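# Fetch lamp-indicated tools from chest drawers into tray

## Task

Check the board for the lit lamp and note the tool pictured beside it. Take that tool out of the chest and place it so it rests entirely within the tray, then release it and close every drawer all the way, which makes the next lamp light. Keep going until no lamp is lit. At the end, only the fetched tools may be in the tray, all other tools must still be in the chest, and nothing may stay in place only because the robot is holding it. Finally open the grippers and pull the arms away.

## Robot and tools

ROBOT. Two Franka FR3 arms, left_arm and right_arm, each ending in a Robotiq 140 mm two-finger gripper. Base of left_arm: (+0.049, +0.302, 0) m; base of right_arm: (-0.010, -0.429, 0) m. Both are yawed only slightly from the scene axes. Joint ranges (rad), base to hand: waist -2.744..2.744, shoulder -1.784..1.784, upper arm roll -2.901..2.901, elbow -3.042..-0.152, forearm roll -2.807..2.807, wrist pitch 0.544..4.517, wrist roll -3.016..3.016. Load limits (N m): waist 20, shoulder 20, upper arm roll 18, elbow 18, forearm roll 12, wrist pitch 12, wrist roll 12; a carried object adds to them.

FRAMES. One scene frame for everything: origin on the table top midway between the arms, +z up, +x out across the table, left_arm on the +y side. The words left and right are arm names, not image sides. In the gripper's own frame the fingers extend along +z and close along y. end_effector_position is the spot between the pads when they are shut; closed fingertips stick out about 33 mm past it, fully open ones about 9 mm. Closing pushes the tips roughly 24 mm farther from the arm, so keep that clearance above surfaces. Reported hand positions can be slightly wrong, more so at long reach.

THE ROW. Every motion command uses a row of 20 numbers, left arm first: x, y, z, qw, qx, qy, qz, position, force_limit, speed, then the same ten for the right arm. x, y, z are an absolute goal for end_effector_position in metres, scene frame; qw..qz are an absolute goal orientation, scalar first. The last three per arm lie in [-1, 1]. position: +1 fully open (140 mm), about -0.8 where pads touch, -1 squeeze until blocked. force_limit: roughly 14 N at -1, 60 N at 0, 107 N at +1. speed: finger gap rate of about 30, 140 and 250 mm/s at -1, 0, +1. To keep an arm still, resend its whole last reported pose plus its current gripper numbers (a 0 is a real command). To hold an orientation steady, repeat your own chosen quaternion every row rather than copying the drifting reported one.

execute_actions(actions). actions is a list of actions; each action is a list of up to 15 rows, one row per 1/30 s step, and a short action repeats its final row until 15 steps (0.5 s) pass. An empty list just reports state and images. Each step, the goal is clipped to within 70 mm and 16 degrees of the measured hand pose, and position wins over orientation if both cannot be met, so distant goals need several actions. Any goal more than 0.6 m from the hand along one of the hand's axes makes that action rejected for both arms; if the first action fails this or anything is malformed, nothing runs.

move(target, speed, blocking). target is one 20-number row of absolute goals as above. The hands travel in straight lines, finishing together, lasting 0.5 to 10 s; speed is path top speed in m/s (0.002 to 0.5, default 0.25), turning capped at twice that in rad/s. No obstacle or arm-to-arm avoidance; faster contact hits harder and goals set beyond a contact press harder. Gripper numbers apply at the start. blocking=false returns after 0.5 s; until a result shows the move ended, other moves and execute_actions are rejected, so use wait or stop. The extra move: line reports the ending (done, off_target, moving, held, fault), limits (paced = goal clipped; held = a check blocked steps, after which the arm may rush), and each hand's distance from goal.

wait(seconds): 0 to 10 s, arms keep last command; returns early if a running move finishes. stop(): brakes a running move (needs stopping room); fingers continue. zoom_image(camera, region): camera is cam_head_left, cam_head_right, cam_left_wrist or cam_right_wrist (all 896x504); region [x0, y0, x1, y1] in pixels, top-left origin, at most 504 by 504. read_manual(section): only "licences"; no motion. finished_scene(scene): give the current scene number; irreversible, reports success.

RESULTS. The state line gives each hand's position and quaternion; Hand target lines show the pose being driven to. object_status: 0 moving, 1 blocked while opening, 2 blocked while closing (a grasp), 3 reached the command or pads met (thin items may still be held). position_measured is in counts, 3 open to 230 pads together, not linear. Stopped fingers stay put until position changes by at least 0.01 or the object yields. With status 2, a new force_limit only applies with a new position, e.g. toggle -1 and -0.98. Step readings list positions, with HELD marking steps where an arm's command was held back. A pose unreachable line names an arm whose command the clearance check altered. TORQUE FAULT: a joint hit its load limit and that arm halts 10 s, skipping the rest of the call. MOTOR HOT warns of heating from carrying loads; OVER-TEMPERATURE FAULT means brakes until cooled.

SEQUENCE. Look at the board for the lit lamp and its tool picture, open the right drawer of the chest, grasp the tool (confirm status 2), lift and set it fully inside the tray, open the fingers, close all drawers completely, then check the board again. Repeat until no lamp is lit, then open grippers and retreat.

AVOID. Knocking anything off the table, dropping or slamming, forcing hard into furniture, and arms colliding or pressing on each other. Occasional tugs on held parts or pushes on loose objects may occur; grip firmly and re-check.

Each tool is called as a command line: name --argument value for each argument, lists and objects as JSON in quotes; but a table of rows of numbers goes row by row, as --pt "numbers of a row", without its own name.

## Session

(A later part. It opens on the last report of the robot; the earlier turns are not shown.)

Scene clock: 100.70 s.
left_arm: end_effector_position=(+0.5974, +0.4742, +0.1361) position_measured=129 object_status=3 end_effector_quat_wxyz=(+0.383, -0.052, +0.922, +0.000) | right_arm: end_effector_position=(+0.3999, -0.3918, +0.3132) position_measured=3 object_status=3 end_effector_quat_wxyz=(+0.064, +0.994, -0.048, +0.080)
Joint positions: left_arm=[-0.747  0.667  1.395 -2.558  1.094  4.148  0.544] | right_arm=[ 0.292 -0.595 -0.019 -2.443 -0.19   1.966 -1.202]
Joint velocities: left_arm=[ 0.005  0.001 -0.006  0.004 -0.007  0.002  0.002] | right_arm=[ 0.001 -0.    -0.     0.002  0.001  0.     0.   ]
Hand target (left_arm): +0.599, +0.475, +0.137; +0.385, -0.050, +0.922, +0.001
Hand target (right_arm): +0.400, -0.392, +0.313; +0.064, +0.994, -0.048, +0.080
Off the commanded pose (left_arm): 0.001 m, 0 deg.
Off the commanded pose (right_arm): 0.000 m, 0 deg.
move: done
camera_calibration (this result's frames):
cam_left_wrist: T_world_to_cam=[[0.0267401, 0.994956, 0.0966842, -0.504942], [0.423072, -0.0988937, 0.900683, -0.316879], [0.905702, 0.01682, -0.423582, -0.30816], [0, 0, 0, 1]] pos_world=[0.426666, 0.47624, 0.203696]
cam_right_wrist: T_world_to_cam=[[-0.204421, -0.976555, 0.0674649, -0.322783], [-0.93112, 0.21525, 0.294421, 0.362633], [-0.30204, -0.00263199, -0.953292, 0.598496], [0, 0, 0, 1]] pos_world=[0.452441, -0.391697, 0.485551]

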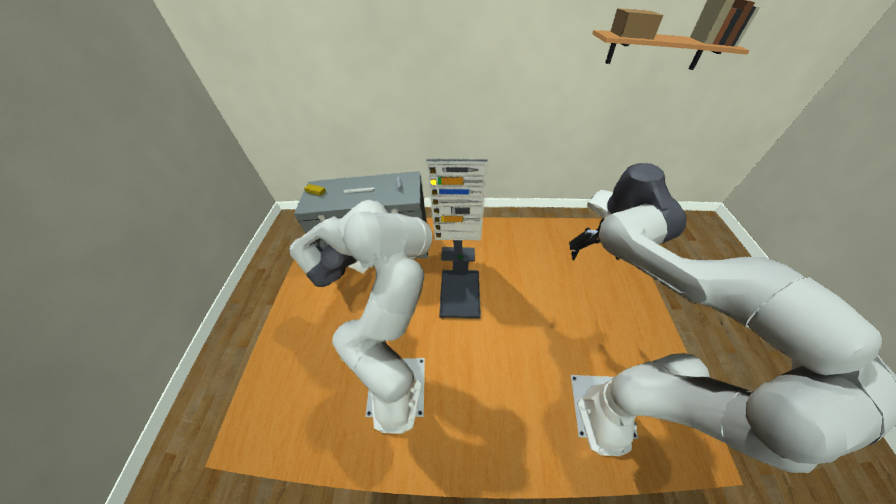

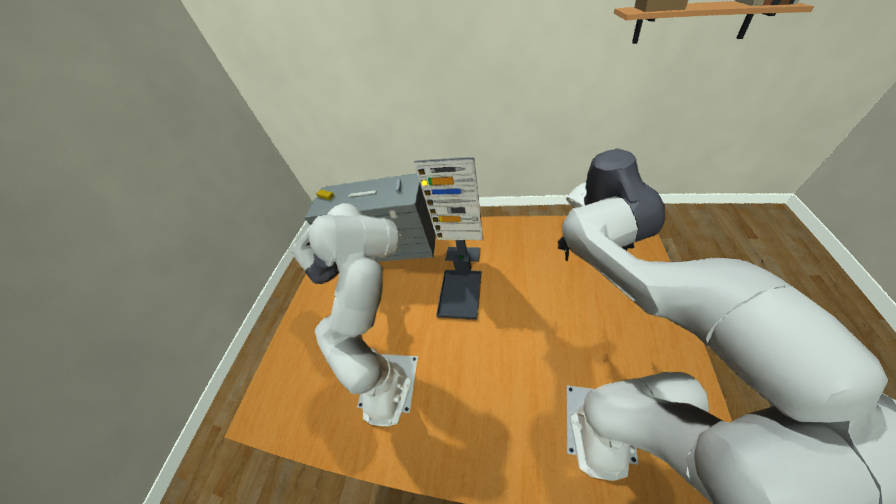

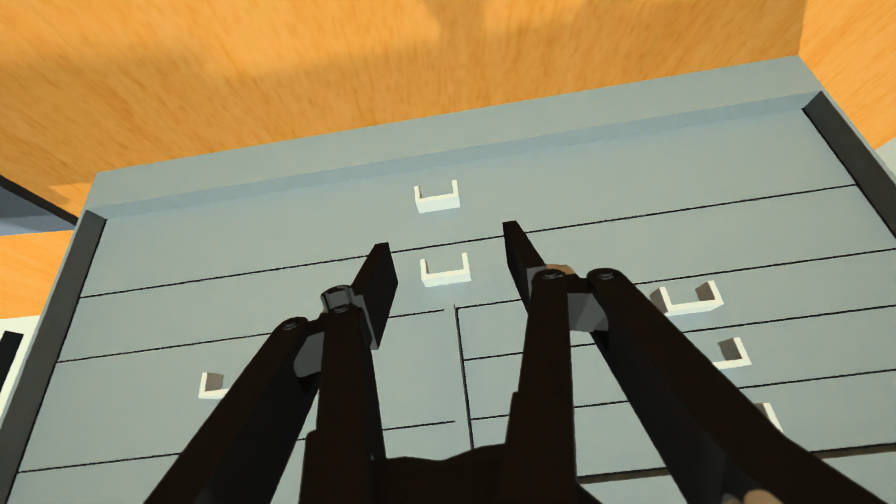

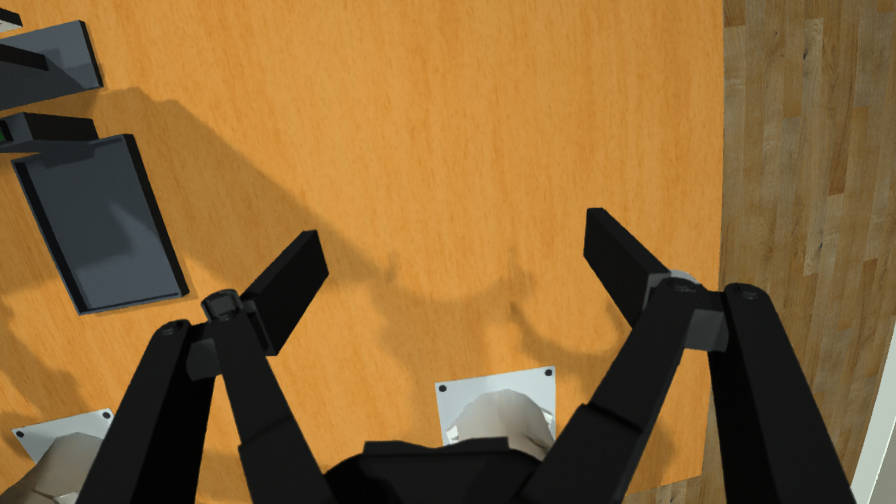

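The handle sits between the finger pads, so I'm closing the gripper.

move --target '[0.598,0.475,0.135,0.383,-0.05,0.92,0.0,-1,0,0,0.3999,-0.3918,0.3132,0.064,0.994,-0.048,0.080,1,0,0]' --speed 0.04

Scene clock: 101.60 s.
left_arm: end_effector_position=(+0.5980, +0.4711, +0.1362) position_measured=193 object_status=2 end_effector_quat_wxyz=(+0.384, -0.049, +0.922, -0.004) | right_arm: end_effector_position=(+0.3999, -0.3918, +0.3132) position_measured=3 object_status=3 end_effector_quat_wxyz=(+0.064, +0.994, -0.048, +0.080)
Joint positions: left_arm=[-0.741  0.671  1.39  -2.556  1.094  4.161  0.545] | right_arm=[ 0.292 -0.595 -0.019 -2.443 -0.19   1.966 -1.202]
Joint velocities: left_arm=[ 0.003  0.007 -0.001 -0.001 -0.002  0.009  0.001] | right_arm=[-0.    -0.     0.     0.001 -0.    -0.001  0.   ]
Hand target (left_arm): +0.598, +0.475, +0.135; +0.384, -0.050, +0.922, +0.000
Hand target (right_arm): +0.400, -0.392, +0.313; +0.064, +0.994, -0.048, +0.080
Off the commanded pose (left_arm): 0.004 m, 0 deg.
Off the commanded pose (right_arm): 0.000 m, 0 deg.
move: off_target (left_arm)
camera_calibration (this result's frames):
cam_left_wrist: T_world_to_cam=[[0.0350893, 0.995257, 0.0907297, -0.506224], [0.418868, -0.0970729, 0.902843, -0.316189], [0.907369, 0.00632367, -0.420288, -0.305135], [0, 0, 0, 1]] pos_world=[0.427074, 0.47506, 0.203154]
cam_right_wrist: T_world_to_cam=[[-0.204422, -0.976555, 0.0674649, -0.322783], [-0.93112, 0.21525, 0.294421, 0.362633], [-0.30204, -0.00263191, -0.953292, 0.598496], [0, 0, 0, 1]] pos_world=[0.452441, -0.391697, 0.485551]

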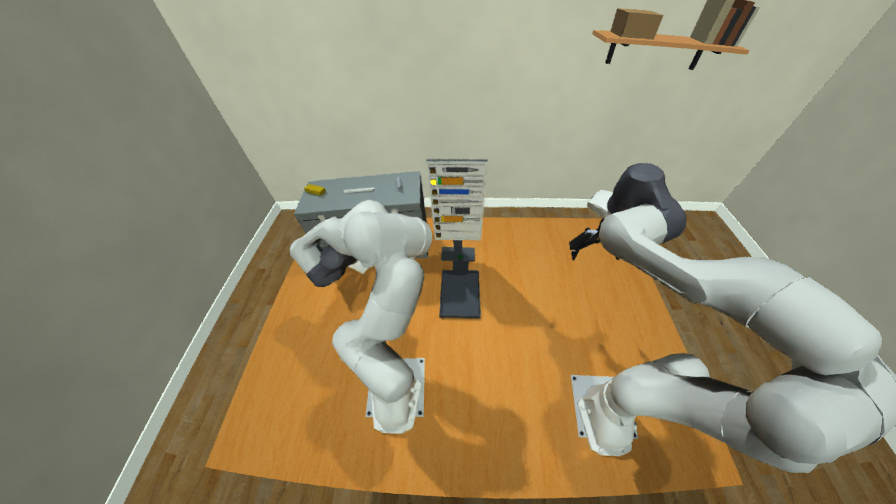

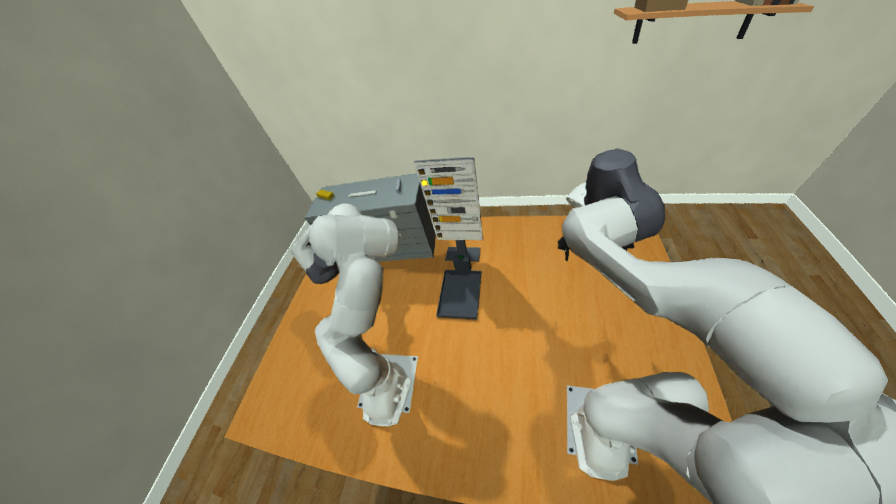

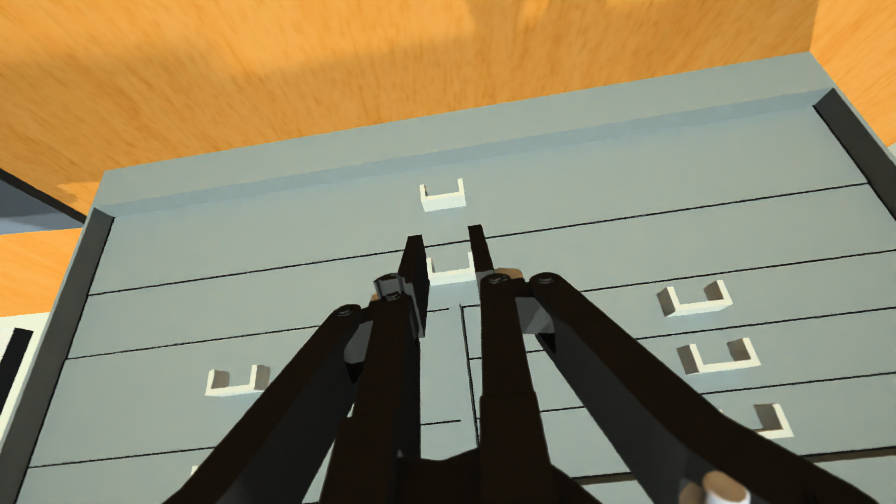

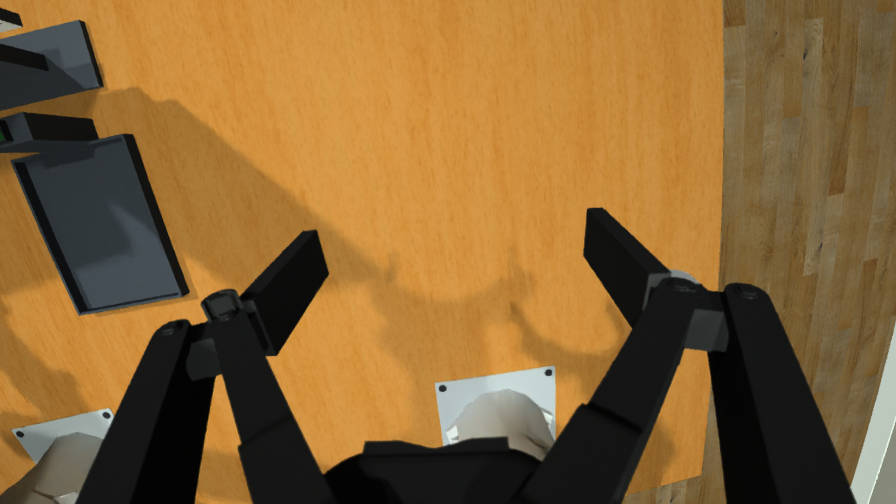

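move --target '[0.43,0.452,0.135,0.383,-0.05,0.92,0.0,-1,0,0,0.3999,-0.3918,0.3132,0.064,0.994,-0.048,0.080,1,0,0]' --speed 0.06

Scene clock: 104.87 s.
left_arm: end_effector_position=(+0.4340, +0.4560, +0.1356) position_measured=193 object_status=2 end_effector_quat_wxyz=(+0.388, -0.055, +0.920, +0.001) | right_arm: end_effector_position=(+0.3999, -0.3918, +0.3132) position_measured=3 object_status=3 end_effector_quat_wxyz=(+0.064, +0.994, -0.048, +0.080)
Joint positions: left_arm=[-0.831  0.722  1.689 -3.023  1.145  4.454  0.882] | right_arm=[ 0.292 -0.595 -0.019 -2.443 -0.19   1.966 -1.202]
Joint velocities: left_arm=[ 0.007  0.002  0.    -0.005  0.003  0.009  0.03 ] | right_arm=[-0.    -0.    -0.001  0.001  0.001 -0.001 -0.001]
Hand target (left_arm): +0.431, +0.454, +0.135; +0.386, -0.051, +0.921, +0.001
Hand target (right_arm): +0.400, -0.392, +0.313; +0.064, +0.994, -0.048, +0.080
Off the commanded pose (left_arm): 0.006 m, 1 deg.
Off the commanded pose (right_arm): 0.000 m, 0 deg.
move: off_target (left_arm)
camera_calibration (this result's frames):
cam_left_wrist: T_world_to_cam=[[0.0191203, 0.995204, 0.0959317, -0.479159], [0.414061, -0.0952163, 0.905255, -0.247573], [0.910048, 0.0224128, -0.413896, -0.165862], [0, 0, 0, 1]] pos_world=[0.262614, 0.457005, 0.201434]
cam_right_wrist: T_world_to_cam=[[-0.204422, -0.976555, 0.0674649, -0.322783], [-0.93112, 0.215251, 0.294421, 0.362633], [-0.30204, -0.00263191, -0.953292, 0.598496], [0, 0, 0, 1]] pos_world=[0.452441, -0.391697, 0.485551]

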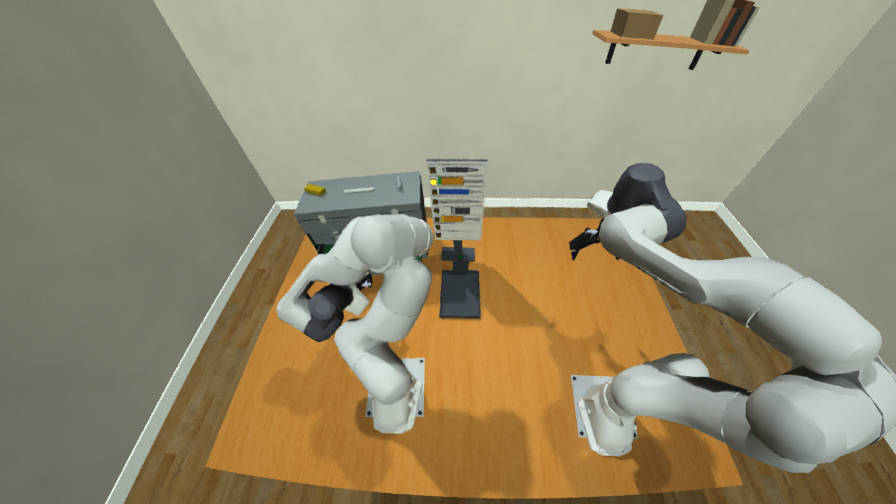

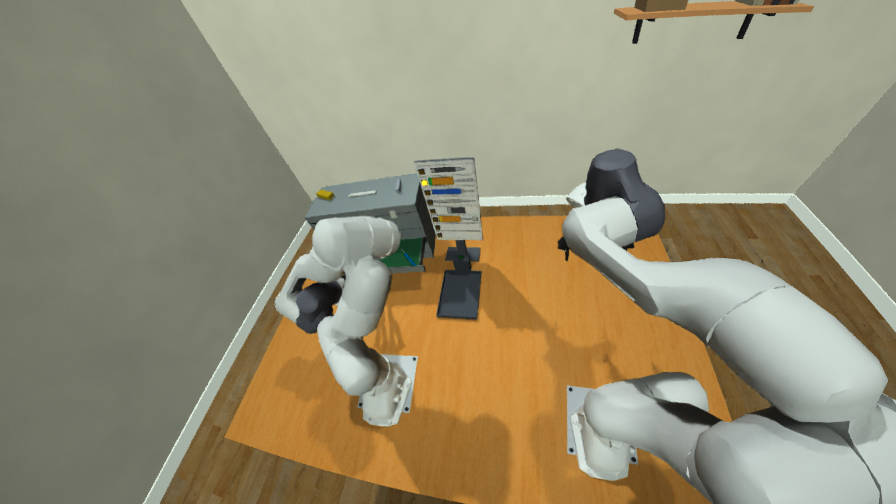

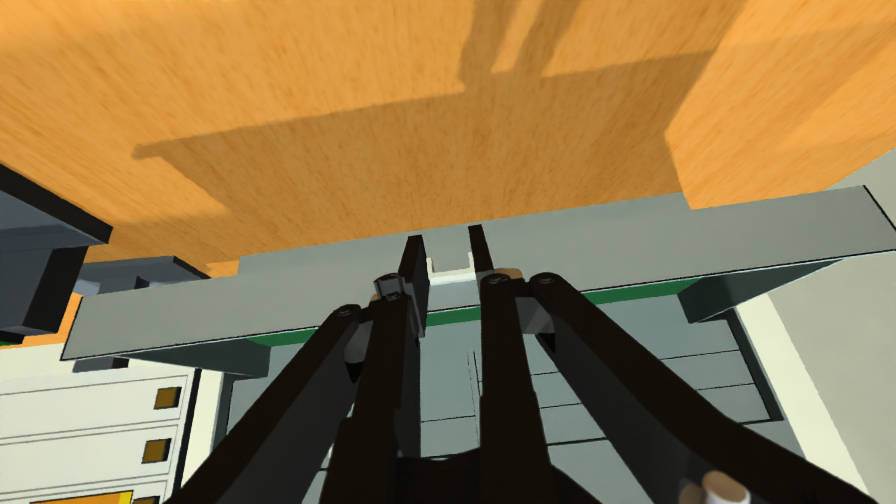

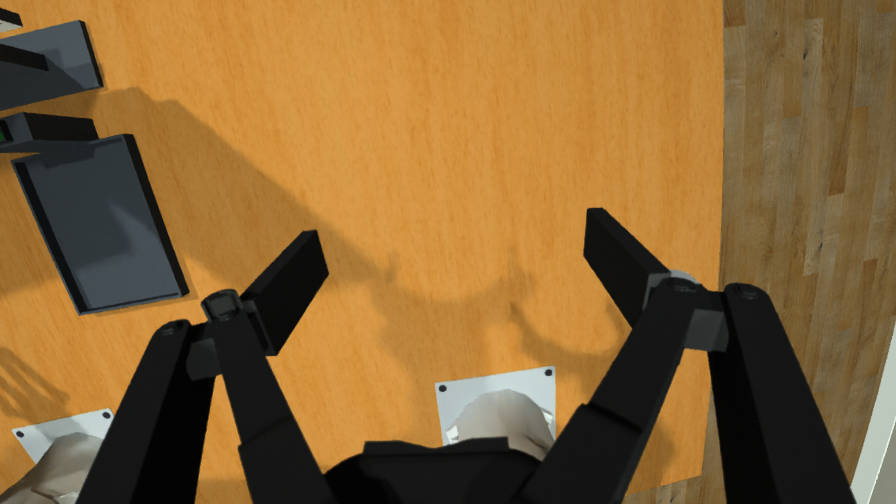

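move --target '[0.434,0.456,0.136,0.383,-0.05,0.92,0.0,0,0,0,0.3999,-0.3918,0.3132,0.064,0.994,-0.048,0.080,1,0,0]'

move --target '[0.41,0.45,0.33,0.383,-0.05,0.92,0.0,0,0,0,0.3999,-0.3918,0.3132,0.064,0.994,-0.048,0.080,1,0,0]' --speed 0.08

Scene clock: 105.70 s.
left_arm: end_effector_position=(+0.4342, +0.4562, +0.1367) position_measured=129 object_status=3 end_effector_quat_wxyz=(+0.386, -0.049, +0.921, +0.001) | right_arm: end_effector_position=(+0.3999, -0.3918, +0.3132) position_measured=3 object_status=3 end_effector_quat_wxyz=(+0.064, +0.994, -0.048, +0.080)
Joint positions: left_arm=[-0.831  0.723  1.698 -3.015  1.162  4.453  0.881] | right_arm=[ 0.292 -0.595 -0.019 -2.443 -0.19   1.966 -1.202]
Joint velocities: left_arm=[-0.001 -0.001  0.001  0.     0.007 -0.001 -0.005] | right_arm=[ 0.001 -0.     0.001 -0.001  0.001 -0.     0.   ]
Hand target (left_arm): +0.434, +0.456, +0.136; +0.384, -0.050, +0.922, -0.000
Hand target (right_arm): +0.400, -0.392, +0.313; +0.064, +0.994, -0.048, +0.080
Off the commanded pose (left_arm): 0.001 m, 0 deg.
Off the commanded pose (right_arm): 0.000 m, 0 deg.
move: done
camera_calibration (this result's frames):
cam_left_wrist: T_world_to_cam=[[0.0300239, 0.99461, 0.0992402, -0.484375], [0.416485, -0.102704, 0.903323, -0.246001], [0.908647, 0.0142108, -0.417324, -0.160795], [0, 0, 0, 1]] pos_world=[0.263104, 0.458784, 0.203184]
cam_right_wrist: T_world_to_cam=[[-0.204421, -0.976555, 0.0674648, -0.322783], [-0.93112, 0.21525, 0.294421, 0.362633], [-0.30204, -0.00263195, -0.953292, 0.598496], [0, 0, 0, 1]] pos_world=[0.452441, -0.391697, 0.485551]

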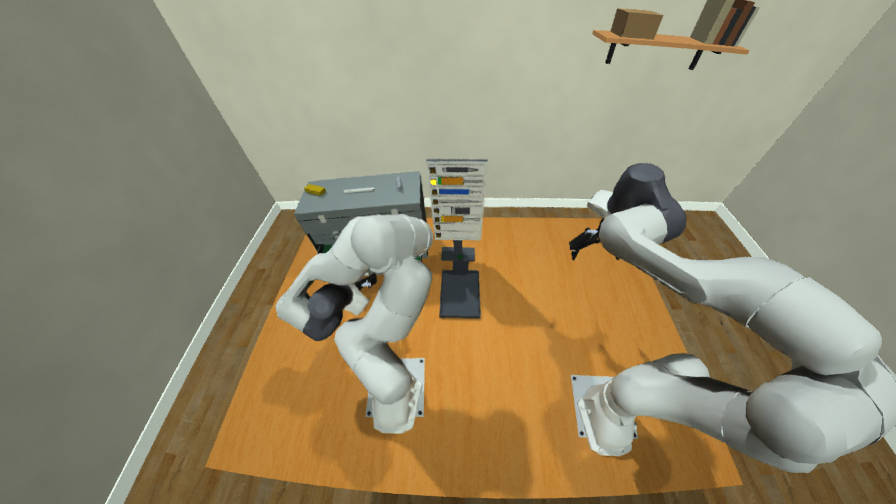

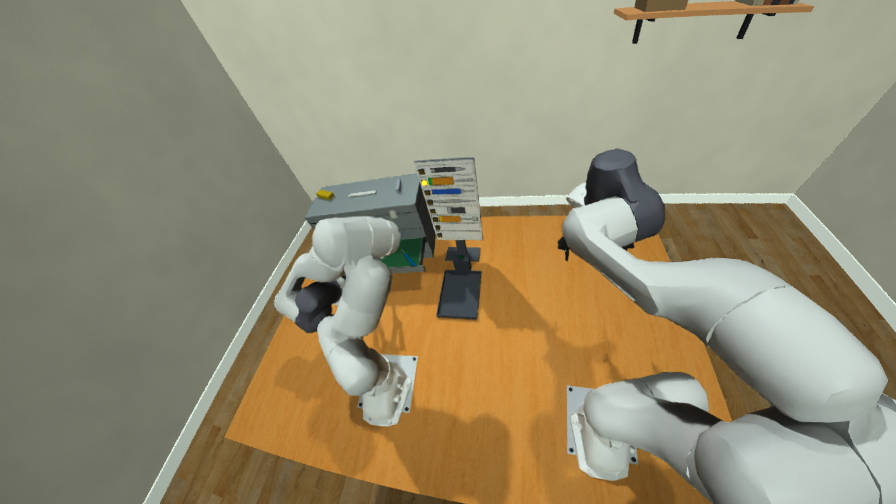

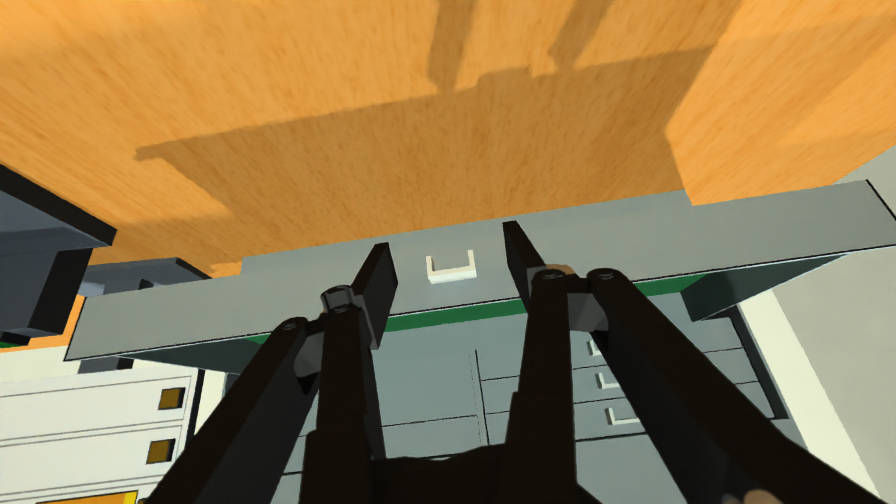

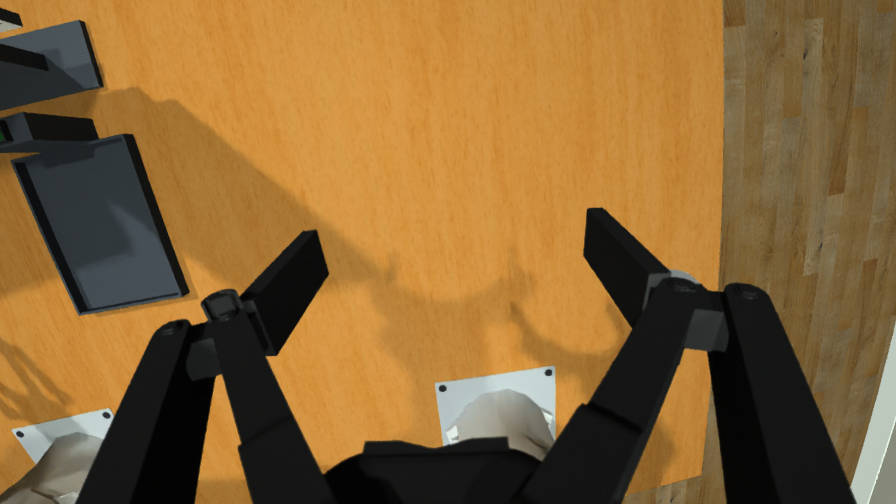

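Scene clock: 108.87 s.
left_arm: end_effector_position=(+0.4072, +0.4516, +0.3250) position_measured=129 object_status=3 end_effector_quat_wxyz=(+0.379, -0.045, +0.924, +0.000) | right_arm: end_effector_position=(+0.3999, -0.3918, +0.3132) position_measured=3 object_status=3 end_effector_quat_wxyz=(+0.064, +0.994, -0.048, +0.080)
Joint positions: left_arm=[-1.252  0.874  2.515 -2.699  1.856  4.531  0.223] | right_arm=[ 0.292 -0.595 -0.019 -2.443 -0.19   1.966 -1.202]
Joint velocities: left_arm=[-0.001 -0.001  0.     0.002  0.002 -0.    -0.03 ] | right_arm=[0.    0.001 0.    0.    0.001 0.002 0.   ]
Hand target (left_arm): +0.407, +0.450, +0.325; +0.378, -0.050, +0.924, -0.004
Hand target (right_arm): +0.400, -0.392, +0.313; +0.064, +0.994, -0.048, +0.080
Off the commanded pose (left_arm): 0.006 m, 1 deg.
Off the commanded pose (right_arm): 0.000 m, 0 deg.
joint sent to its limit (left arm) — the command would take joint 6 (wrist pitch) past its upper limit, so that joint was sent only as far as its limit.
move: off_target (left_arm)
camera_calibration (this result's frames):
cam_left_wrist: T_world_to_cam=[[0.0406074, 0.994096, 0.100619, -0.502163], [0.429322, -0.108291, 0.896636, -0.40582], [0.902238, 0.00678772, -0.431185, -0.0471504], [0, 0, 0, 1]] pos_world=[0.23716, 0.455571, 0.394069]
cam_right_wrist: T_world_to_cam=[[-0.204422, -0.976555, 0.0674648, -0.322783], [-0.93112, 0.215251, 0.294421, 0.362633], [-0.30204, -0.00263179, -0.953292, 0.598496], [0, 0, 0, 1]] pos_world=[0.452441, -0.391697, 0.485551]

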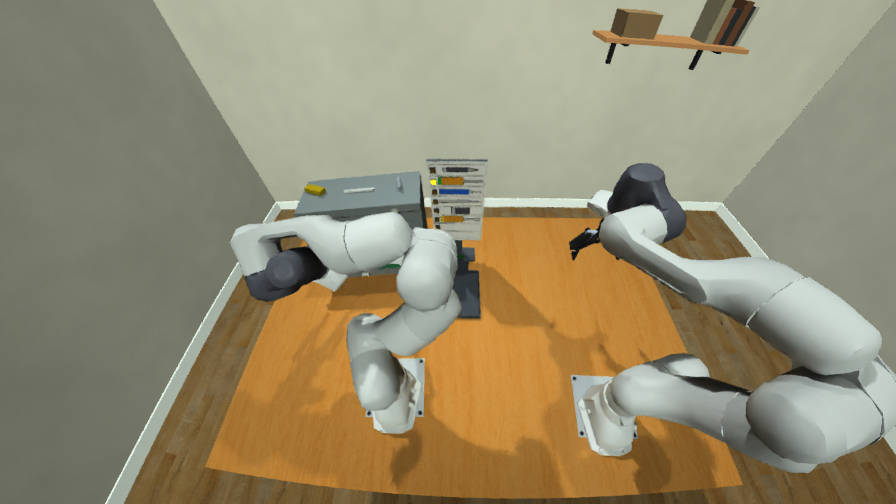

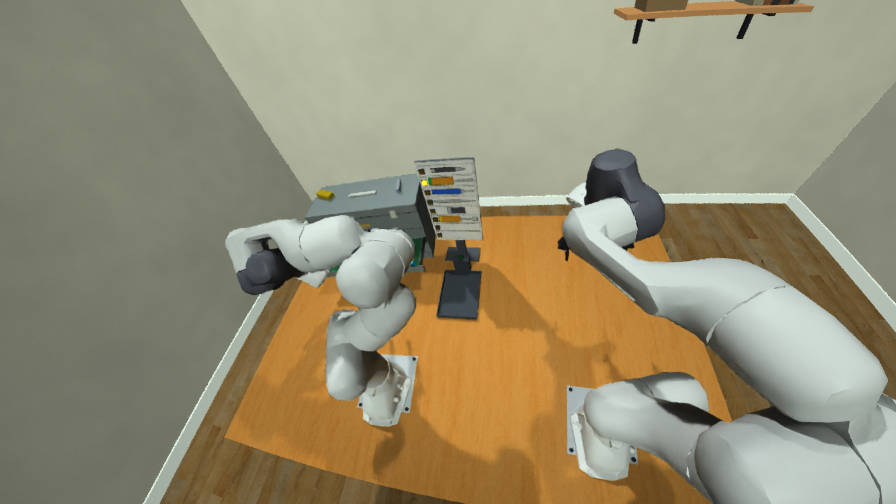

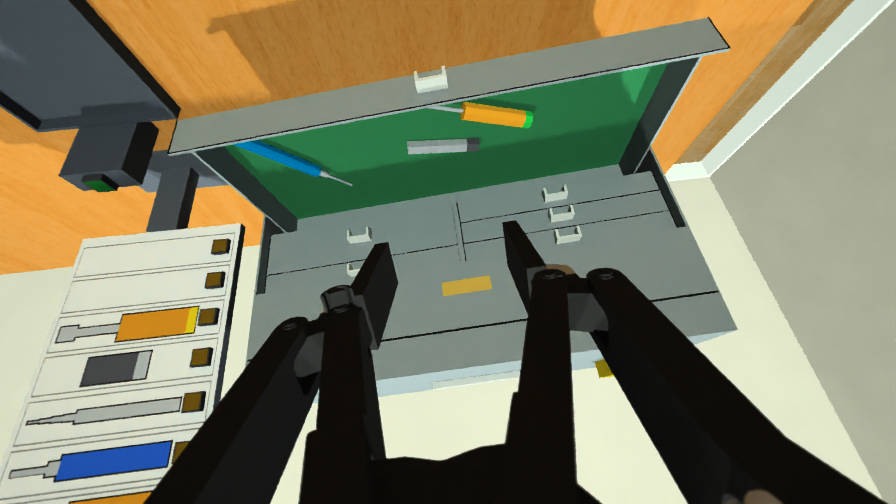

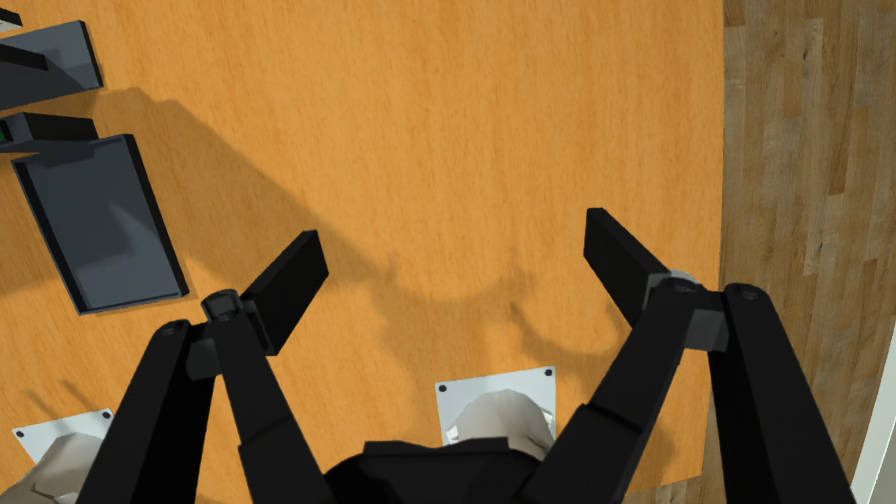

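move --target '[0.50,0.52,0.30,0.0,0,1,0,0.1,0,0,0.3999,-0.3918,0.3132,0.064,0.994,-0.048,0.080,1,0,0]' --speed 0.08

Scene clock: 115.00 s.
left_arm: end_effector_position=(+0.4968, +0.5205, +0.3025) position_measured=117 object_status=3 end_effector_quat_wxyz=(+0.017, +0.001, +1.000, +0.020) | right_arm: end_effector_position=(+0.3999, -0.3918, +0.3132) position_measured=3 object_status=3 end_effector_quat_wxyz=(+0.064, +0.994, -0.048, +0.080)
Joint positions: left_arm=[-0.257  0.439  0.908 -1.427  2.805  4.532 -0.859] | right_arm=[ 0.292 -0.595 -0.019 -2.443 -0.19   1.966 -1.202]
Joint velocities: left_arm=[ 0.003 -0.001 -0.002  0.     0.001 -0.    -0.033] | right_arm=[-0.     0.002  0.002  0.    -0.001  0.001 -0.001]
Hand target (left_arm): +0.496, +0.522, +0.304; +0.017, -0.006, +1.000, +0.021
Hand target (right_arm): +0.400, -0.392, +0.313; +0.064, +0.994, -0.048, +0.080
Off the commanded pose (left_arm): 0.004 m, 3 deg.
Off the commanded pose (right_arm): 0.000 m, 0 deg.
joint sent to its limit (left arm) — the command would take joint 5 (forearm roll) past its upper limit and joint 6 (wrist pitch) past its upper limit, so those joints were sent only as far as their limits.
move: off_target (left_arm)
camera_calibration (this result's frames):
cam_left_wrist: T_world_to_cam=[[0.182453, 0.981728, 0.0540516, -0.621963], [0.91115, -0.189483, 0.365925, -0.453214], [0.36948, -0.0175149, -0.929073, 0.28985], [0, 0, 0, 1]] pos_world=[0.419331, 0.529798, 0.468752]
cam_right_wrist: T_world_to_cam=[[-0.204421, -0.976555, 0.0674649, -0.322783], [-0.93112, 0.21525, 0.294421, 0.362633], [-0.30204, -0.00263197, -0.953292, 0.598496], [0, 0, 0, 1]] pos_world=[0.452441, -0.391697, 0.485551]

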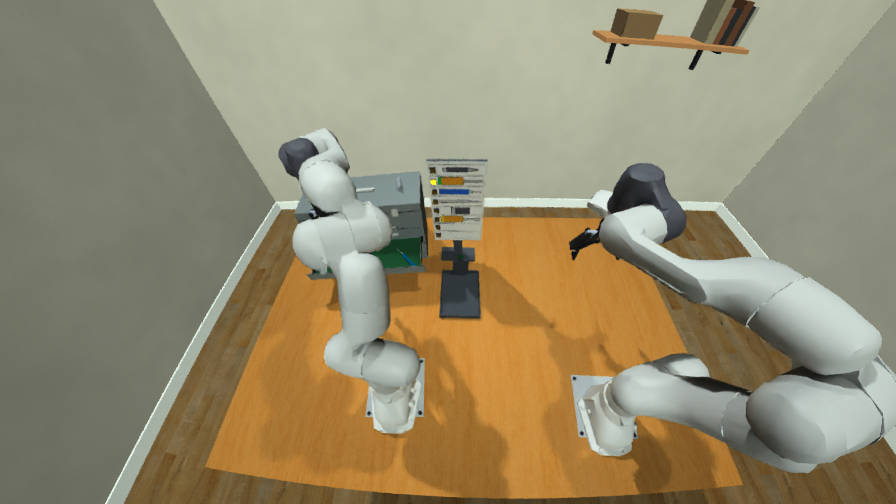

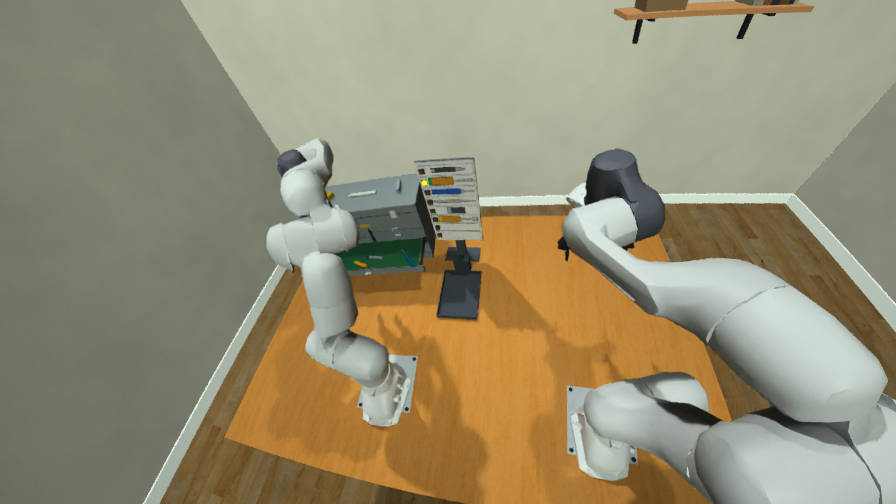

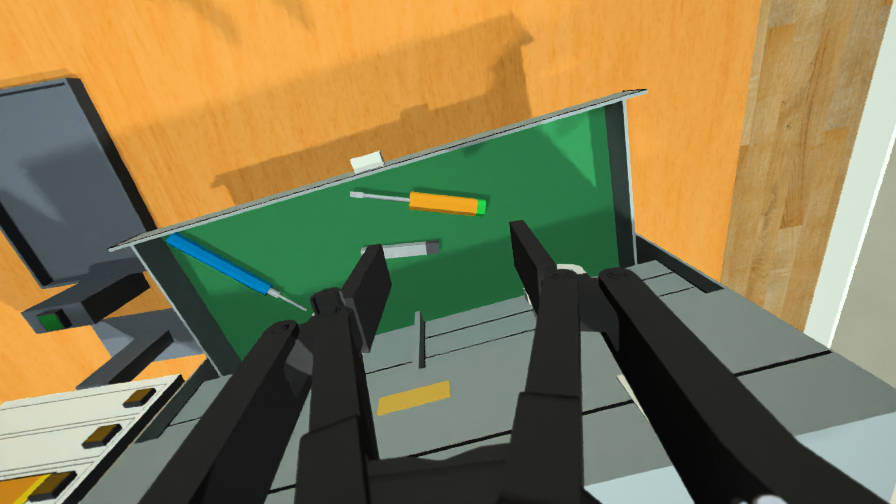

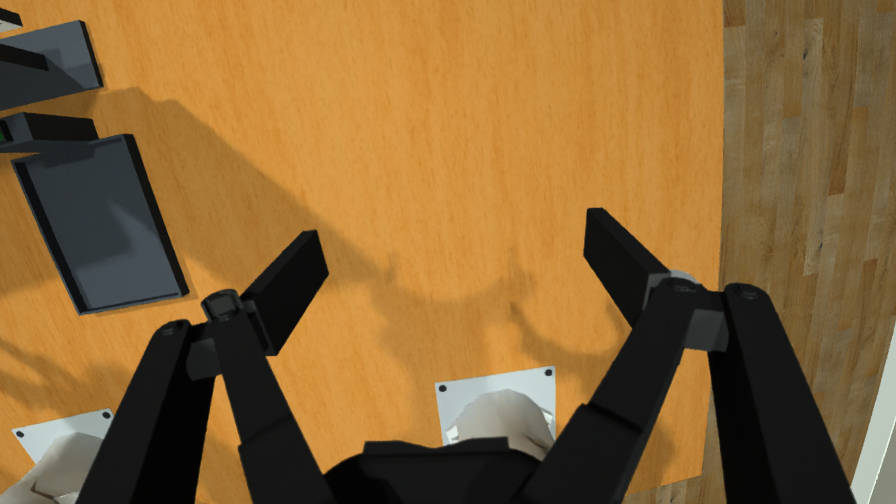

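move --target '[0.512,0.534,0.22,0.0,0.707,0.707,0,0.1,0,0,0.3999,-0.3918,0.3132,0.064,0.994,-0.048,0.080,1,0,0]' --speed 0.06

Scene clock: 125.53 s.
left_arm: end_effector_position=(+0.5089, +0.5286, +0.2414) position_measured=117 object_status=3 end_effector_quat_wxyz=(+0.005, +0.556, +0.831, +0.004) | right_arm: end_effector_position=(+0.3999, -0.3918, +0.3132) position_measured=3 object_status=3 end_effector_quat_wxyz=(+0.064, +0.994, -0.048, +0.080)
Joint positions: left_arm=[-0.084  0.5    0.708 -1.441  2.806  4.451  0.318] | right_arm=[ 0.292 -0.595 -0.019 -2.443 -0.19   1.966 -1.202]
Joint velocities: left_arm=[ 0.     0.    -0.001  0.001 -0.003  0.     0.032] | right_arm=[ 0.     0.001 -0.    -0.002  0.002  0.001 -0.   ]
Hand target (left_arm): +0.509, +0.531, +0.241; +0.004, +0.563, +0.826, +0.006
Hand target (right_arm): +0.400, -0.392, +0.313; +0.064, +0.994, -0.048, +0.080
Off the commanded pose (left_arm): 0.022 m, 22 deg.
Off the commanded pose (right_arm): 0.000 m, 0 deg.
joint sent to its limit (left arm) — the command would take joint 5 (forearm roll) past its upper limit, so that joint was sent only as far as its limit.
move: off_target (left_arm; path cut at 10 s)
camera_calibration (this result's frames):
cam_left_wrist: T_world_to_cam=[[0.978063, 0.207087, 0.0225466, -0.616682], [0.186943, -0.920329, 0.343579, 0.319939], [0.091901, -0.331826, -0.938853, 0.538484], [0, 0, 0, 1]] pos_world=[0.493856, 0.60084, 0.409537]
cam_right_wrist: T_world_to_cam=[[-0.204422, -0.976555, 0.0674648, -0.322783], [-0.93112, 0.21525, 0.294421, 0.362633], [-0.30204, -0.00263191, -0.953292, 0.598496], [0, 0, 0, 1]] pos_world=[0.452441, -0.391697, 0.485551]

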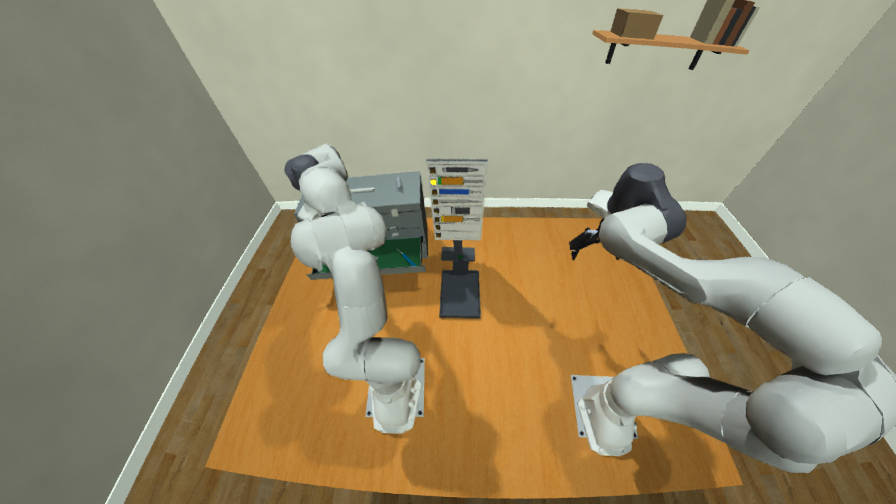

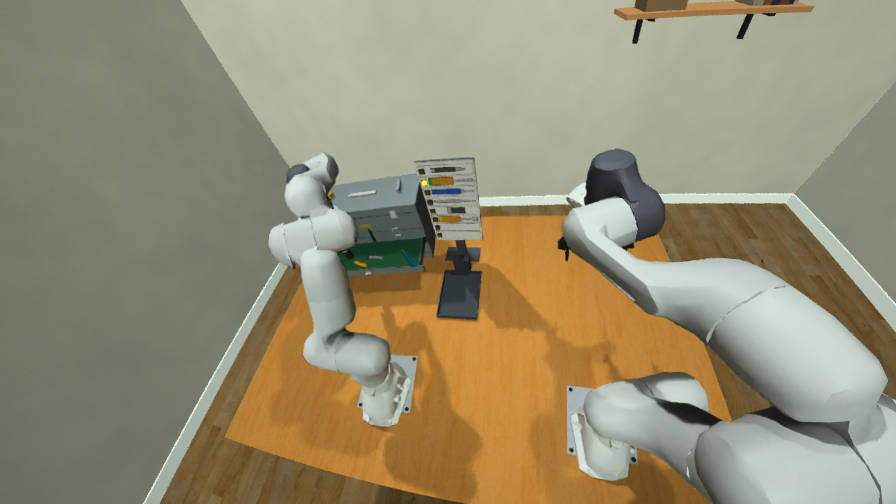

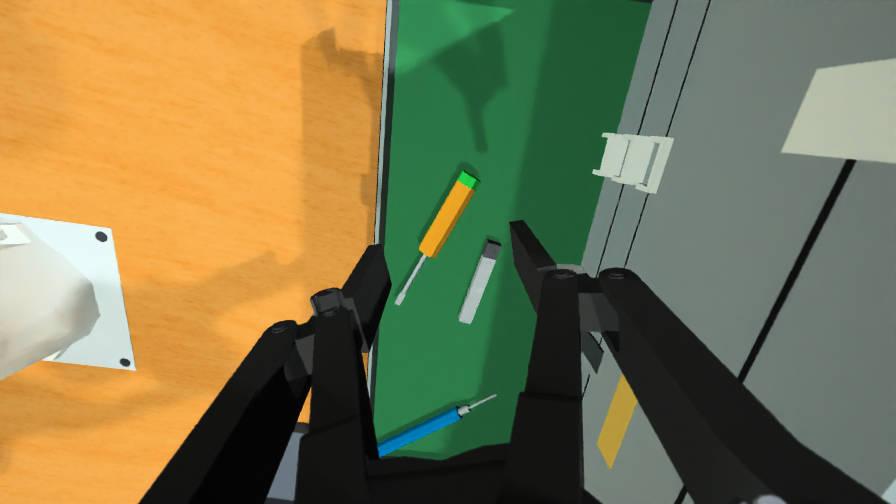

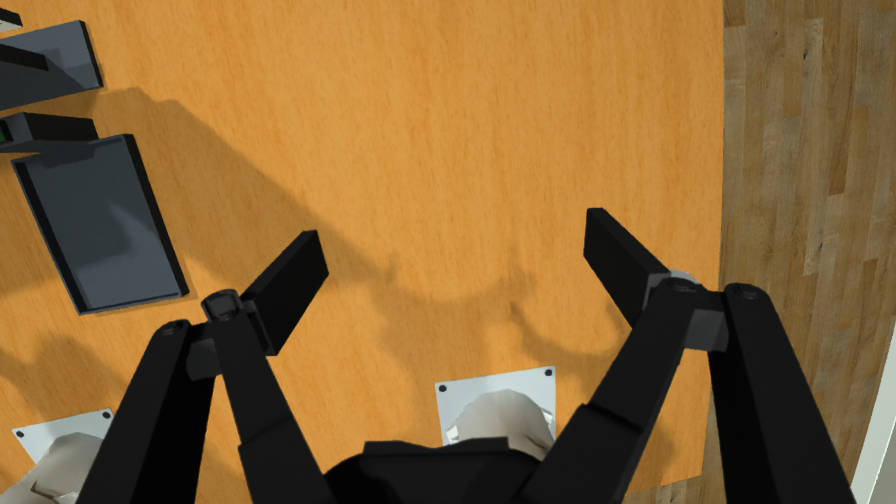

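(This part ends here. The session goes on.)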